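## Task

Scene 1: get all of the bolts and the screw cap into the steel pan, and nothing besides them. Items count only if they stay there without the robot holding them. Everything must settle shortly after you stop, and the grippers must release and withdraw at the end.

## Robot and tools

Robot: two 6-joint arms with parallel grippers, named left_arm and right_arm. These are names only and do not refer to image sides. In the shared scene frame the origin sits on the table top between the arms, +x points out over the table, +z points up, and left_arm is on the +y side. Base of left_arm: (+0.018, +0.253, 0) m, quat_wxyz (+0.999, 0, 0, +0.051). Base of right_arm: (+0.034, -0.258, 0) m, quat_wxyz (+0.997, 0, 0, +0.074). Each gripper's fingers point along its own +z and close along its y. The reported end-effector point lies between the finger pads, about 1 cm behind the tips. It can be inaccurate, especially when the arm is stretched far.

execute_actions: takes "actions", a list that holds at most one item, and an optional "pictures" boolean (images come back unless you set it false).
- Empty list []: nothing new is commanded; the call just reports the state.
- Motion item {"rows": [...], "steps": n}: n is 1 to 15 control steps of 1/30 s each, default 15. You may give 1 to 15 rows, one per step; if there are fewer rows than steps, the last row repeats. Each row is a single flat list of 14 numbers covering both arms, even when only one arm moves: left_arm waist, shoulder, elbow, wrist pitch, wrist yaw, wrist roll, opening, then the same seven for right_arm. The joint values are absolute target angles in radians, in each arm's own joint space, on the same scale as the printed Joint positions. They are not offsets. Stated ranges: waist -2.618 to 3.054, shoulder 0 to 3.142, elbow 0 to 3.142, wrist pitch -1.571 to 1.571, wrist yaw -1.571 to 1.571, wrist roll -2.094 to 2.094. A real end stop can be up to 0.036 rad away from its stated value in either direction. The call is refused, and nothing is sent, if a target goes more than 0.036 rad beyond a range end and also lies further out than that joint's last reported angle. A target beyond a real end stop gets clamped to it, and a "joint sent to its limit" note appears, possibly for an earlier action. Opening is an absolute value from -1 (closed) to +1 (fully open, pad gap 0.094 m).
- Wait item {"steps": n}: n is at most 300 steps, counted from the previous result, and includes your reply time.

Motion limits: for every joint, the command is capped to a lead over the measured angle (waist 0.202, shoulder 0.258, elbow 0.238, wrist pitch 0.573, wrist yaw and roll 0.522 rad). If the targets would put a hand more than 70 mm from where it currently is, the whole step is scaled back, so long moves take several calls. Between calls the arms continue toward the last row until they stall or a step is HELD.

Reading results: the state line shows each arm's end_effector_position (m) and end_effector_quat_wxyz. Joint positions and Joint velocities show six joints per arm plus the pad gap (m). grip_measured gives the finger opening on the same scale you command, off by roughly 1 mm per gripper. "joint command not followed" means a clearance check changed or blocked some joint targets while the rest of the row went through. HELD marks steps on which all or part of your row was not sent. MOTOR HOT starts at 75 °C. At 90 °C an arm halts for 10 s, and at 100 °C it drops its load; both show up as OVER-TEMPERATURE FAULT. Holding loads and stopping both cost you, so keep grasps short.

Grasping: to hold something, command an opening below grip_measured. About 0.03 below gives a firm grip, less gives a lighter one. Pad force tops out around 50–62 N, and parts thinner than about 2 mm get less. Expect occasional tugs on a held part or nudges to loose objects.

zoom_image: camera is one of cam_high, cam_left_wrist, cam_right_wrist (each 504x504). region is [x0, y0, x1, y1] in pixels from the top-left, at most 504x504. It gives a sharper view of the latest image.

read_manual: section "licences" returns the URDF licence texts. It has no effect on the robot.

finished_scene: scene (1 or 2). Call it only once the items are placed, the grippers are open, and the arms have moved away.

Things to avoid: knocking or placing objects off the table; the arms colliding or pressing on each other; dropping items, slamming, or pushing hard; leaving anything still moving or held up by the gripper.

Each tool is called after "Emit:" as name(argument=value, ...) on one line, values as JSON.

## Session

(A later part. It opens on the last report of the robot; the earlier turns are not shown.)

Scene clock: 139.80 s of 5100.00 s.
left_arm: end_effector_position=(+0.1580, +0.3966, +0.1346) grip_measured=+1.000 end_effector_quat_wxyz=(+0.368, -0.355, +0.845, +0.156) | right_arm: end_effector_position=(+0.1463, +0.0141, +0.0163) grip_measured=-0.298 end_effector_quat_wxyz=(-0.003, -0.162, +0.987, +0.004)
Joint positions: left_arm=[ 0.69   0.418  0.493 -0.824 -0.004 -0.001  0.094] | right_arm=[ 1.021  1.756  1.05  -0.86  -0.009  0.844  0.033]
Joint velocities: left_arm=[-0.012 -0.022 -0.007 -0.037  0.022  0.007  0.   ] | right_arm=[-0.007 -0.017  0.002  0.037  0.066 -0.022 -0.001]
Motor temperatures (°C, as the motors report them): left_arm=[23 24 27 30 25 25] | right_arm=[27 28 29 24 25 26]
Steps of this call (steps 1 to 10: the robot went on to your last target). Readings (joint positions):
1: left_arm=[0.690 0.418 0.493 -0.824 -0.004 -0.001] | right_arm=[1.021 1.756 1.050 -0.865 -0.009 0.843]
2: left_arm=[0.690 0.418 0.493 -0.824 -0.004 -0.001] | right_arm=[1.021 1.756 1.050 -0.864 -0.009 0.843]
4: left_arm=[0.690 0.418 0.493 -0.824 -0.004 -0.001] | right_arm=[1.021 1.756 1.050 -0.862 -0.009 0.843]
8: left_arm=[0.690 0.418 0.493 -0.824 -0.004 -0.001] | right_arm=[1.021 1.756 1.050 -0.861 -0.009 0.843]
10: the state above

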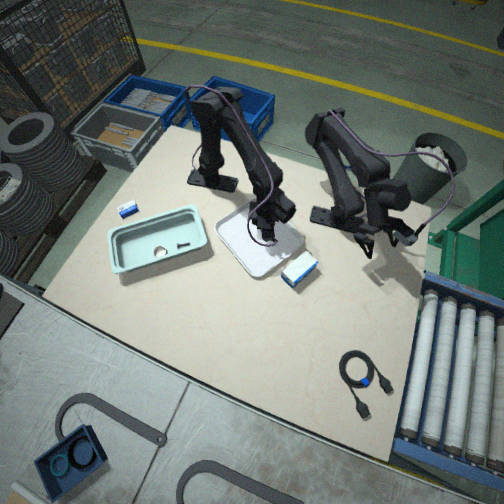

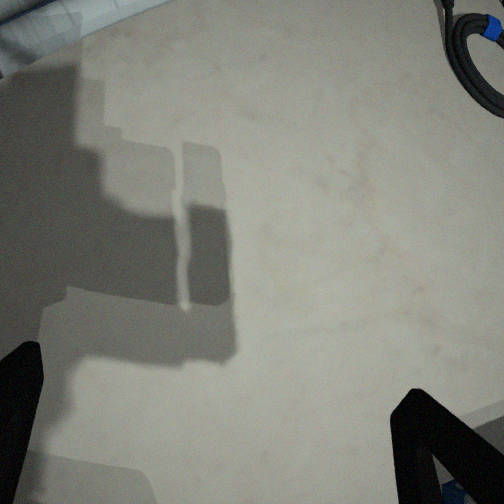

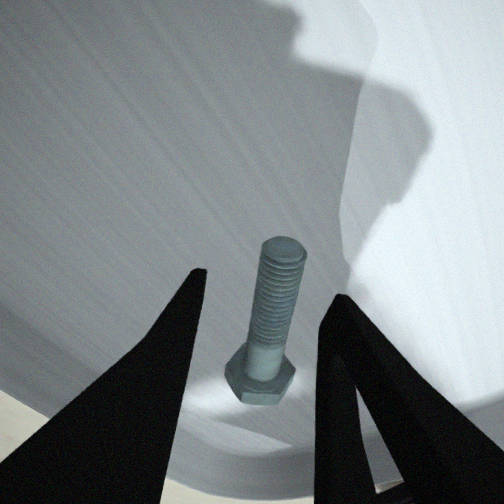

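Emit:
execute_actions(actions=[{"rows":[[0.7,0.4,0.5,-0.8,0,0,1,1.015,1.75,1.045,-0.85,0,0.85,-0.89]]}], pictures=false)

Emit:
execute_actions(actions=[{"rows":[[0.7,0.4,0.5,-0.8,0,0,1,1.015,1.64,1.42,-1.3,0,0.85,-0.89]]}], pictures=false)

Emit:
execute_actions(actions=[{"rows":[[0.7,0.4,0.5,-0.8,0,0,1,-0.14,1.64,1.42,-1.3,0,0.83,-0.89]]}], pictures=false)

Emit:
execute_actions(actions=[{"steps":10}])

Scene clock: 146.90 s of 5100.00 s.
left_arm: end_effector_position=(+0.1580, +0.3966, +0.1346) grip_measured=+1.000 end_effector_quat_wxyz=(+0.368, -0.355, +0.845, +0.156) | right_arm: end_effector_position=(+0.1465, +0.0143, +0.0163) grip_measured=-0.859 end_effector_quat_wxyz=(-0.002, -0.162, +0.987, +0.005)
Joint positions: left_arm=[ 0.69   0.418  0.493 -0.824 -0.004 -0.001  0.094] | right_arm=[ 1.021  1.756  1.05  -0.859 -0.008  0.844  0.007]
Joint velocities: left_arm=[ 0.017 -0.002 -0.002 -0.066 -0.022  0.007  0.   ] | right_arm=[ 0.007  0.007 -0.022  0.022 -0.095  0.007  0.   ]
Motor temperatures (°C, as the motors report them): left_arm=[23 24 28 30 25 25] | right_arm=[27 28 29 24 25 26]
Steps of this call (steps 1 to 15: the robot went on to your last target; steps 16 to 90: nothing new was sent; then 3.60 s passed at rest; steps 91 to 105: all 15 steps of this action). Readings (joint positions):
91: left_arm=[0.690 0.418 0.493 -0.824 -0.004 -0.001] | right_arm=[1.021 1.756 1.050 -0.860 -0.009 0.844]
92: left_arm=[0.690 0.418 0.493 -0.824 -0.004 -0.001] | right_arm=[1.021 1.756 1.050 -0.860 -0.009 0.844]
94: left_arm=[0.690 0.418 0.493 -0.824 -0.004 -0.001] | right_arm=[1.021 1.756 1.050 -0.859 -0.008 0.844]
98: left_arm=[0.690 0.418 0.493 -0.824 -0.004 -0.001] | right_arm=[1.021 1.756 1.050 -0.859 -0.008 0.844]
105: the state above

Scene clock: 147.40 s of 5100.00 s.
left_arm: end_effector_position=(+0.1580, +0.3966, +0.1346) grip_measured=+1.000 end_effector_quat_wxyz=(+0.368, -0.355, +0.845, +0.156) | right_arm: end_effector_position=(+0.1523, +0.0281, +0.1389) grip_measured=-0.859 end_effector_quat_wxyz=(+0.018, -0.162, +0.986, +0.037)
Joint positions: left_arm=[ 0.69   0.418  0.493 -0.824 -0.004 -0.001  0.094] | right_arm=[ 1.021  1.637  1.415 -1.266 -0.008  0.844  0.007]
Joint velocities: left_arm=[-0.012 -0.002 -0.007 -0.007 -0.037 -0.007  0.   ] | right_arm=[ 0.007  0.032 -0.002 -0.183  0.051  0.037 -0.   ]
Motor temperatures (°C, as the motors report them): left_arm=[23 24 28 30 25 25] | right_arm=[27 28 29 24 25 26]
Steps of this call (steps 1 to 15: all 15 steps of this action). Readings (joint positions):
1: left_arm=[0.690 0.418 0.493 -0.824 -0.004 -0.001] | right_arm=[1.021 1.754 1.075 -0.909 -0.008 0.844]
2: left_arm=[0.690 0.418 0.493 -0.824 -0.004 -0.001] | right_arm=[1.021 1.751 1.115 -0.984 -0.008 0.844]
4: left_arm=[0.690 0.418 0.493 -0.824 -0.004 -0.001] | right_arm=[1.021 1.727 1.216 -1.090 -0.008 0.844]
8: left_arm=[0.690 0.418 0.493 -0.824 -0.004 -0.001] | right_arm=[1.021 1.659 1.394 -1.179 -0.008 0.844]
15: the state above

Scene clock: 147.90 s of 5100.00 s.
left_arm: end_effector_position=(+0.1580, +0.3966, +0.1346) grip_measured=+1.000 end_effector_quat_wxyz=(+0.368, -0.355, +0.845, +0.156) | right_arm: end_effector_position=(+0.3388, -0.2162, +0.1355) grip_measured=-0.859 end_effector_quat_wxyz=(+0.026, +0.345, +0.938, +0.017)
Joint positions: left_arm=[ 0.69   0.418  0.493 -0.824 -0.004 -0.001  0.094] | right_arm=[-0.018  1.648  1.415 -1.275 -0.007  0.836  0.007]
Joint velocities: left_arm=[-0.022 -0.007  0.017 -0.022  0.022  0.007  0.   ] | right_arm=[-2.132 -0.007  0.017 -0.007  0.007 -0.022 -0.001]
Motor temperatures (°C, as the motors report them): left_arm=[23 24 28 30 25 25] | right_arm=[27 28 29 24 25 26]
Steps of this call (steps 1 to 15: all 15 steps of this action). Readings (joint positions):
1: left_arm=[0.690 0.418 0.493 -0.824 -0.004 -0.001] | right_arm=[1.000 1.639 1.415 -1.272 -0.020 0.842]
2: left_arm=[0.690 0.418 0.493 -0.824 -0.004 -0.001] | right_arm=[0.954 1.639 1.415 -1.274 -0.027 0.840]
4: left_arm=[0.690 0.418 0.493 -0.824 -0.004 -0.001] | right_arm=[0.819 1.642 1.415 -1.275 -0.026 0.838]
8: left_arm=[0.690 0.418 0.493 -0.824 -0.004 -0.001] | right_arm=[0.517 1.648 1.415 -1.275 -0.016 0.837]
15: the state above

Scene clock: 148.23 s of 5100.00 s.
left_arm: end_effector_position=(+0.1580, +0.3966, +0.1346) grip_measured=+1.000 end_effector_quat_wxyz=(+0.368, -0.355, +0.845, +0.156) | right_arm: end_effector_position=(+0.3384, -0.2568, +0.1353) grip_measured=-0.859 end_effector_quat_wxyz=(+0.024, +0.404, +0.915, +0.008)
Joint positions: left_arm=[ 0.69   0.418  0.493 -0.824 -0.004 -0.001  0.094] | right_arm=[-0.144  1.648  1.415 -1.288  0.005  0.836  0.007]
Joint velocities: left_arm=[-0.017 -0.007 -0.012 -0.037 -0.051 -0.007  0.   ] | right_arm=[ 0.027  0.002 -0.012 -0.081 -0.095 -0.037 -0.   ]
Motor temperatures (°C, as the motors report them): left_arm=[23 24 28 30 25 25] | right_arm=[27 28 29 24 25 26]
Steps of this call (steps 1 to 10: the robot went on to your last target). Readings (joint positions):
1: left_arm=[0.690 0.418 0.493 -0.824 -0.004 -0.001] | right_arm=[-0.086 1.648 1.415 -1.275 -0.002 0.836]
2: left_arm=[0.690 0.418 0.493 -0.824 -0.004 -0.001] | right_arm=[-0.135 1.648 1.415 -1.275 0.006 0.836]
4: left_arm=[0.690 0.418 0.493 -0.824 -0.004 -0.001] | right_arm=[-0.174 1.648 1.415 -1.279 0.016 0.836]
8: left_arm=[0.690 0.418 0.493 -0.824 -0.004 -0.001] | right_arm=[-0.151 1.648 1.415 -1.286 0.010 0.836]
10: the state above

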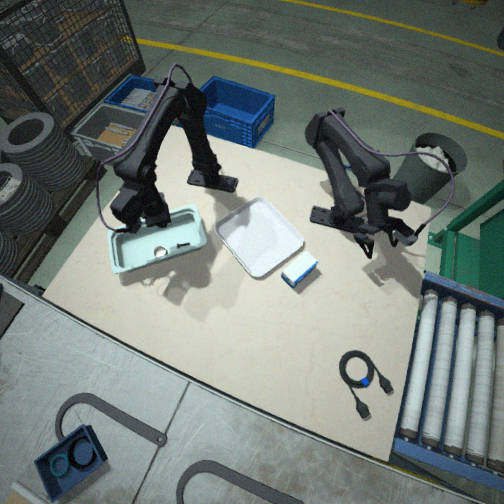

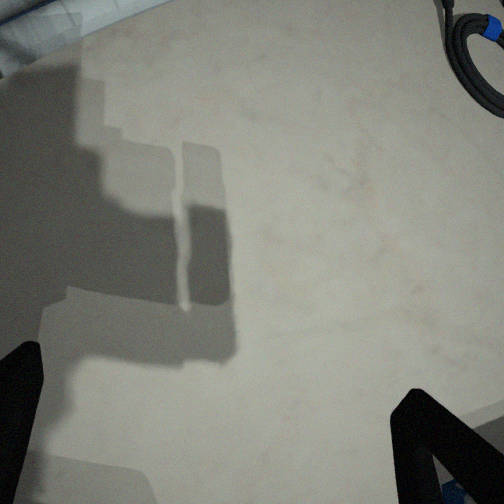

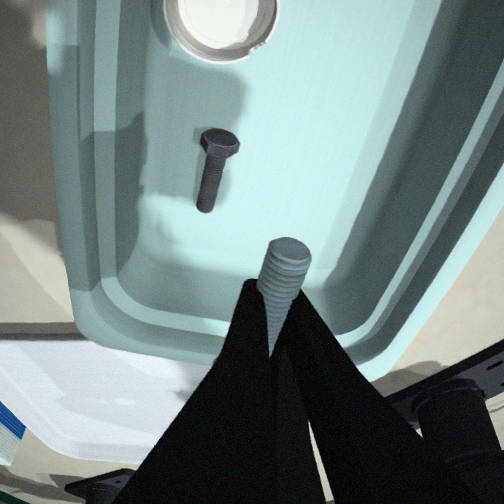

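Emit:
execute_actions(actions=[{"rows":[[0.7,0.4,0.5,-0.8,0,0,1,-0.12,1.75,1.13,-0.92,0,0.85,-0.89]]}])

Scene clock: 150.87 s of 5100.00 s.
left_arm: end_effector_position=(+0.1580, +0.3966, +0.1346) grip_measured=+1.000 end_effector_quat_wxyz=(+0.368, -0.355, +0.845, +0.156) | right_arm: end_effector_position=(+0.3283, -0.2510, +0.0257) grip_measured=-0.859 end_effector_quat_wxyz=(-0.015, +0.399, +0.917, -0.008)
Joint positions: left_arm=[ 0.69   0.418  0.493 -0.824 -0.004 -0.001  0.094] | right_arm=[-0.126  1.775  1.113 -0.944  0.001  0.843  0.007]
Joint velocities: left_arm=[ 0.002 -0.007  0.002  0.007 -0.066  0.022  0.   ] | right_arm=[ 0.002 -0.032 -0.022  0.139  0.007  0.022 -0.   ]
Motor temperatures (°C, as the motors report them): left_arm=[23 24 28 30 25 25] | right_arm=[27 28 29 24 25 26]
Steps of this call (steps 1 to 30: the robot went on to your last target; steps 31 to 64: nothing new was sent; steps 65 to 79: all 15 steps of this action). Readings (joint positions):
65: left_arm=[0.690 0.418 0.493 -0.824 -0.004 -0.001] | right_arm=[-0.142 1.649 1.388 -1.249 0.003 0.837]
66: left_arm=[0.690 0.418 0.493 -0.824 -0.004 -0.001] | right_arm=[-0.140 1.650 1.343 -1.186 0.003 0.838]
68: left_arm=[0.690 0.418 0.493 -0.824 -0.004 -0.001] | right_arm=[-0.134 1.686 1.237 -1.085 0.003 0.839]
72: left_arm=[0.690 0.418 0.493 -0.824 -0.004 -0.001] | right_arm=[-0.126 1.786 1.120 -1.002 0.001 0.842]
79: the state above

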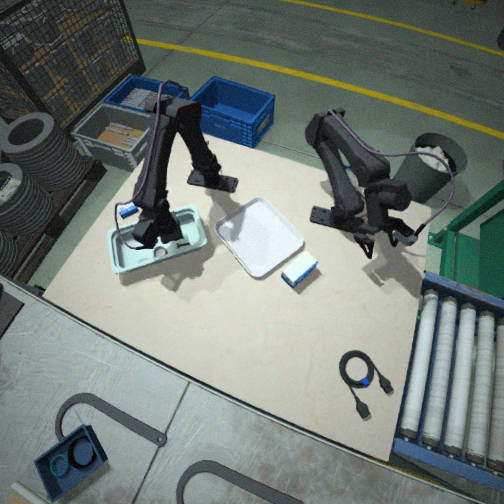

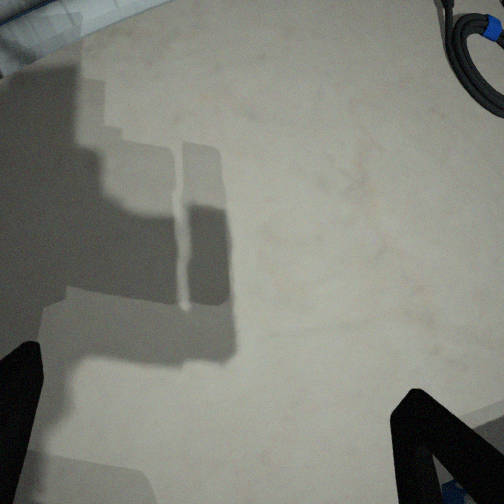

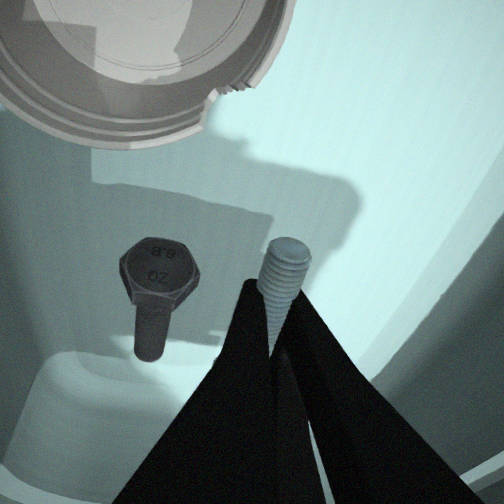

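Emit:
execute_actions(actions=[{"rows":[[0.7,0.4,0.5,-0.8,0,0,1,-0.12,1.75,1.13,-0.92,0,0.85,-0.6]],"steps":8}], pictures=false)

Emit:
execute_actions(actions=[{"rows":[[0.7,0.4,0.5,-0.8,0,0,1,-0.12,1.55,1.45,-1.35,0,0.85,-0.6]]}])

Scene clock: 154.00 s of 5100.00 s.
left_arm: end_effector_position=(+0.1580, +0.3966, +0.1346) grip_measured=+1.000 end_effector_quat_wxyz=(+0.368, -0.355, +0.845, +0.156) | right_arm: end_effector_position=(+0.3320, -0.2509, +0.0257) grip_measured=-0.602 end_effector_quat_wxyz=(-0.009, +0.399, +0.917, -0.005)
Joint positions: left_arm=[ 0.69   0.418  0.493 -0.824 -0.004 -0.001  0.094] | right_arm=[-0.126  1.774  1.113 -0.929  0.001  0.844  0.019]
Joint velocities: left_arm=[ 0.022 -0.017 -0.022  0.051  0.095  0.037  0.   ] | right_arm=[-0.002 -0.007  0.007  0.022  0.051  0.022 -0.002]
Motor temperatures (°C, as the motors report them): left_arm=[23 24 28 30 25 25] | right_arm=[27 28 29 24 25 26]
Steps of this call (steps 1 to 30: the robot went on to your last target; steps 31 to 86: nothing new was sent; steps 87 to 94: all 8 steps of this action). Readings (joint positions):
87: left_arm=[0.690 0.418 0.493 -0.824 -0.004 -0.001] | right_arm=[-0.126 1.774 1.113 -0.929 0.001 0.844]
88: left_arm=[0.690 0.418 0.493 -0.824 -0.004 -0.001] | right_arm=[-0.126 1.774 1.113 -0.929 0.001 0.844]
90: left_arm=[0.690 0.418 0.493 -0.824 -0.004 -0.001] | right_arm=[-0.126 1.774 1.113 -0.929 0.001 0.844]
94: the state above

Scene clock: 154.50 s of 5100.00 s.
left_arm: end_effector_position=(+0.1580, +0.3966, +0.1346) grip_measured=+1.000 end_effector_quat_wxyz=(+0.368, -0.355, +0.845, +0.156) | right_arm: end_effector_position=(+0.3361, -0.2508, +0.1748) grip_measured=-0.601 end_effector_quat_wxyz=(+0.077, +0.398, +0.913, +0.035)
Joint positions: left_arm=[ 0.69   0.418  0.493 -0.824 -0.004 -0.001  0.094] | right_arm=[-0.126  1.539  1.447 -1.31   0.001  0.844  0.019]
Joint velocities: left_arm=[-0.012  0.007  0.007  0.139 -0.066  0.007  0.   ] | right_arm=[ 0.002  0.129  0.007 -0.212 -0.022 -0.051 -0.001]
Motor temperatures (°C, as the motors report them): left_arm=[23 24 28 30 25 25] | right_arm=[27 28 29 24 25 26]
Steps of this call (steps 1 to 15: all 15 steps of this action). Readings (joint positions):
1: left_arm=[0.690 0.418 0.493 -0.824 -0.004 -0.001] | right_arm=[-0.126 1.769 1.128 -0.962 0.001 0.844]
2: left_arm=[0.690 0.418 0.493 -0.824 -0.004 -0.001] | right_arm=[-0.126 1.756 1.153 -1.014 0.001 0.844]
4: left_arm=[0.690 0.418 0.493 -0.824 -0.004 -0.001] | right_arm=[-0.126 1.706 1.222 -1.098 0.001 0.844]
8: left_arm=[0.690 0.418 0.493 -0.824 -0.004 -0.001] | right_arm=[-0.126 1.596 1.397 -1.212 0.001 0.844]
15: the state above

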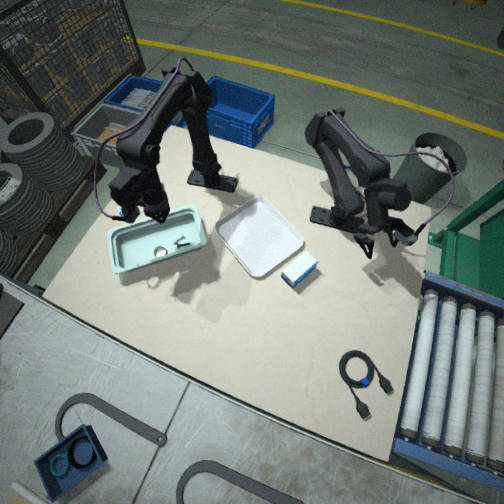

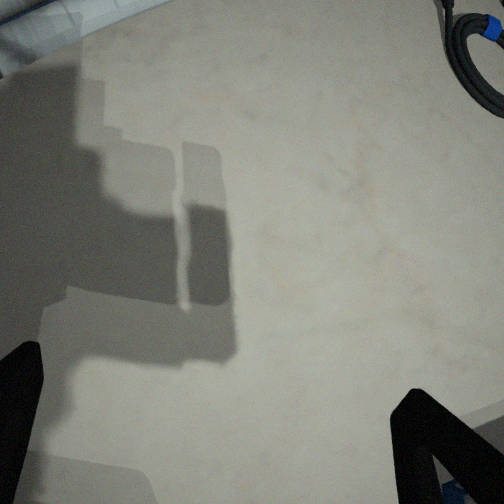

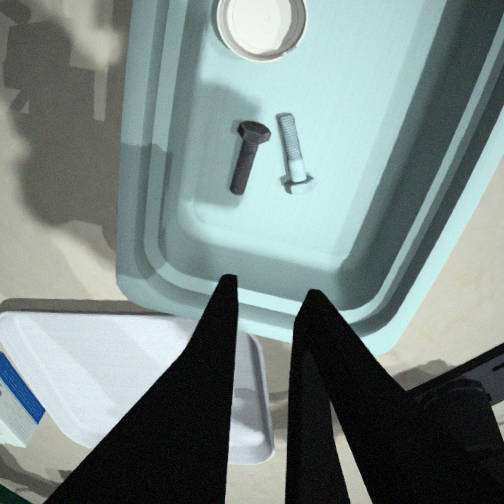

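Emit:
execute_actions(actions=[{"rows":[[0.7,0.4,0.5,-0.8,0,0,1,0.5,1.3,1.3,-1.35,0,0.85,-0.6]]}], pictures=false)

Emit:
finished_scene(scene=1)

Scene clock: 159.40 s of 5100.00 s.
left_arm: end_effector_position=(+0.1580, +0.3966, +0.1346) grip_measured=+1.000 end_effector_quat_wxyz=(+0.368, -0.355, +0.845, +0.156) | right_arm: end_effector_position=(+0.2328, -0.1014, +0.1945) grip_measured=-0.601 end_effector_quat_wxyz=(+0.084, +0.094, +0.988, +0.086)
Joint positions: left_arm=[ 0.69   0.418  0.493 -0.824 -0.004 -0.001  0.094] | right_arm=[ 0.507  1.302  1.313 -1.34  -0.011  0.846  0.019]
Joint velocities: left_arm=[ 0.012  0.002 -0.012 -0.037 -0.007  0.022  0.   ] | right_arm=[-0.002 -0.007 -0.007  0.051 -0.007 -0.022 -0.   ]
Motor temperatures (°C, as the motors report them): left_arm=[23 24 28 30 25 25] | right_arm=[27 28 30 24 25 26]
Steps of this call (steps 1 to 30: the robot went on to your last target; steps 31 to 90: nothing new was sent; then 1.40 s passed at rest; steps 91 to 105: all 15 steps of this action). Readings (joint positions):
91: left_arm=[0.690 0.418 0.493 -0.824 -0.004 -0.001] | right_arm=[-0.105 1.523 1.421 -1.317 0.012 0.845]
92: left_arm=[0.690 0.418 0.493 -0.824 -0.004 -0.001] | right_arm=[-0.058 1.478 1.375 -1.302 0.018 0.845]
94: left_arm=[0.690 0.418 0.493 -0.824 -0.004 -0.001] | right_arm=[0.089 1.382 1.318 -1.324 0.013 0.846]
98: left_arm=[0.690 0.418 0.493 -0.824 -0.004 -0.001] | right_arm=[0.402 1.301 1.313 -1.338 0.001 0.846]
105: the state above

The scene is finished: the task was done.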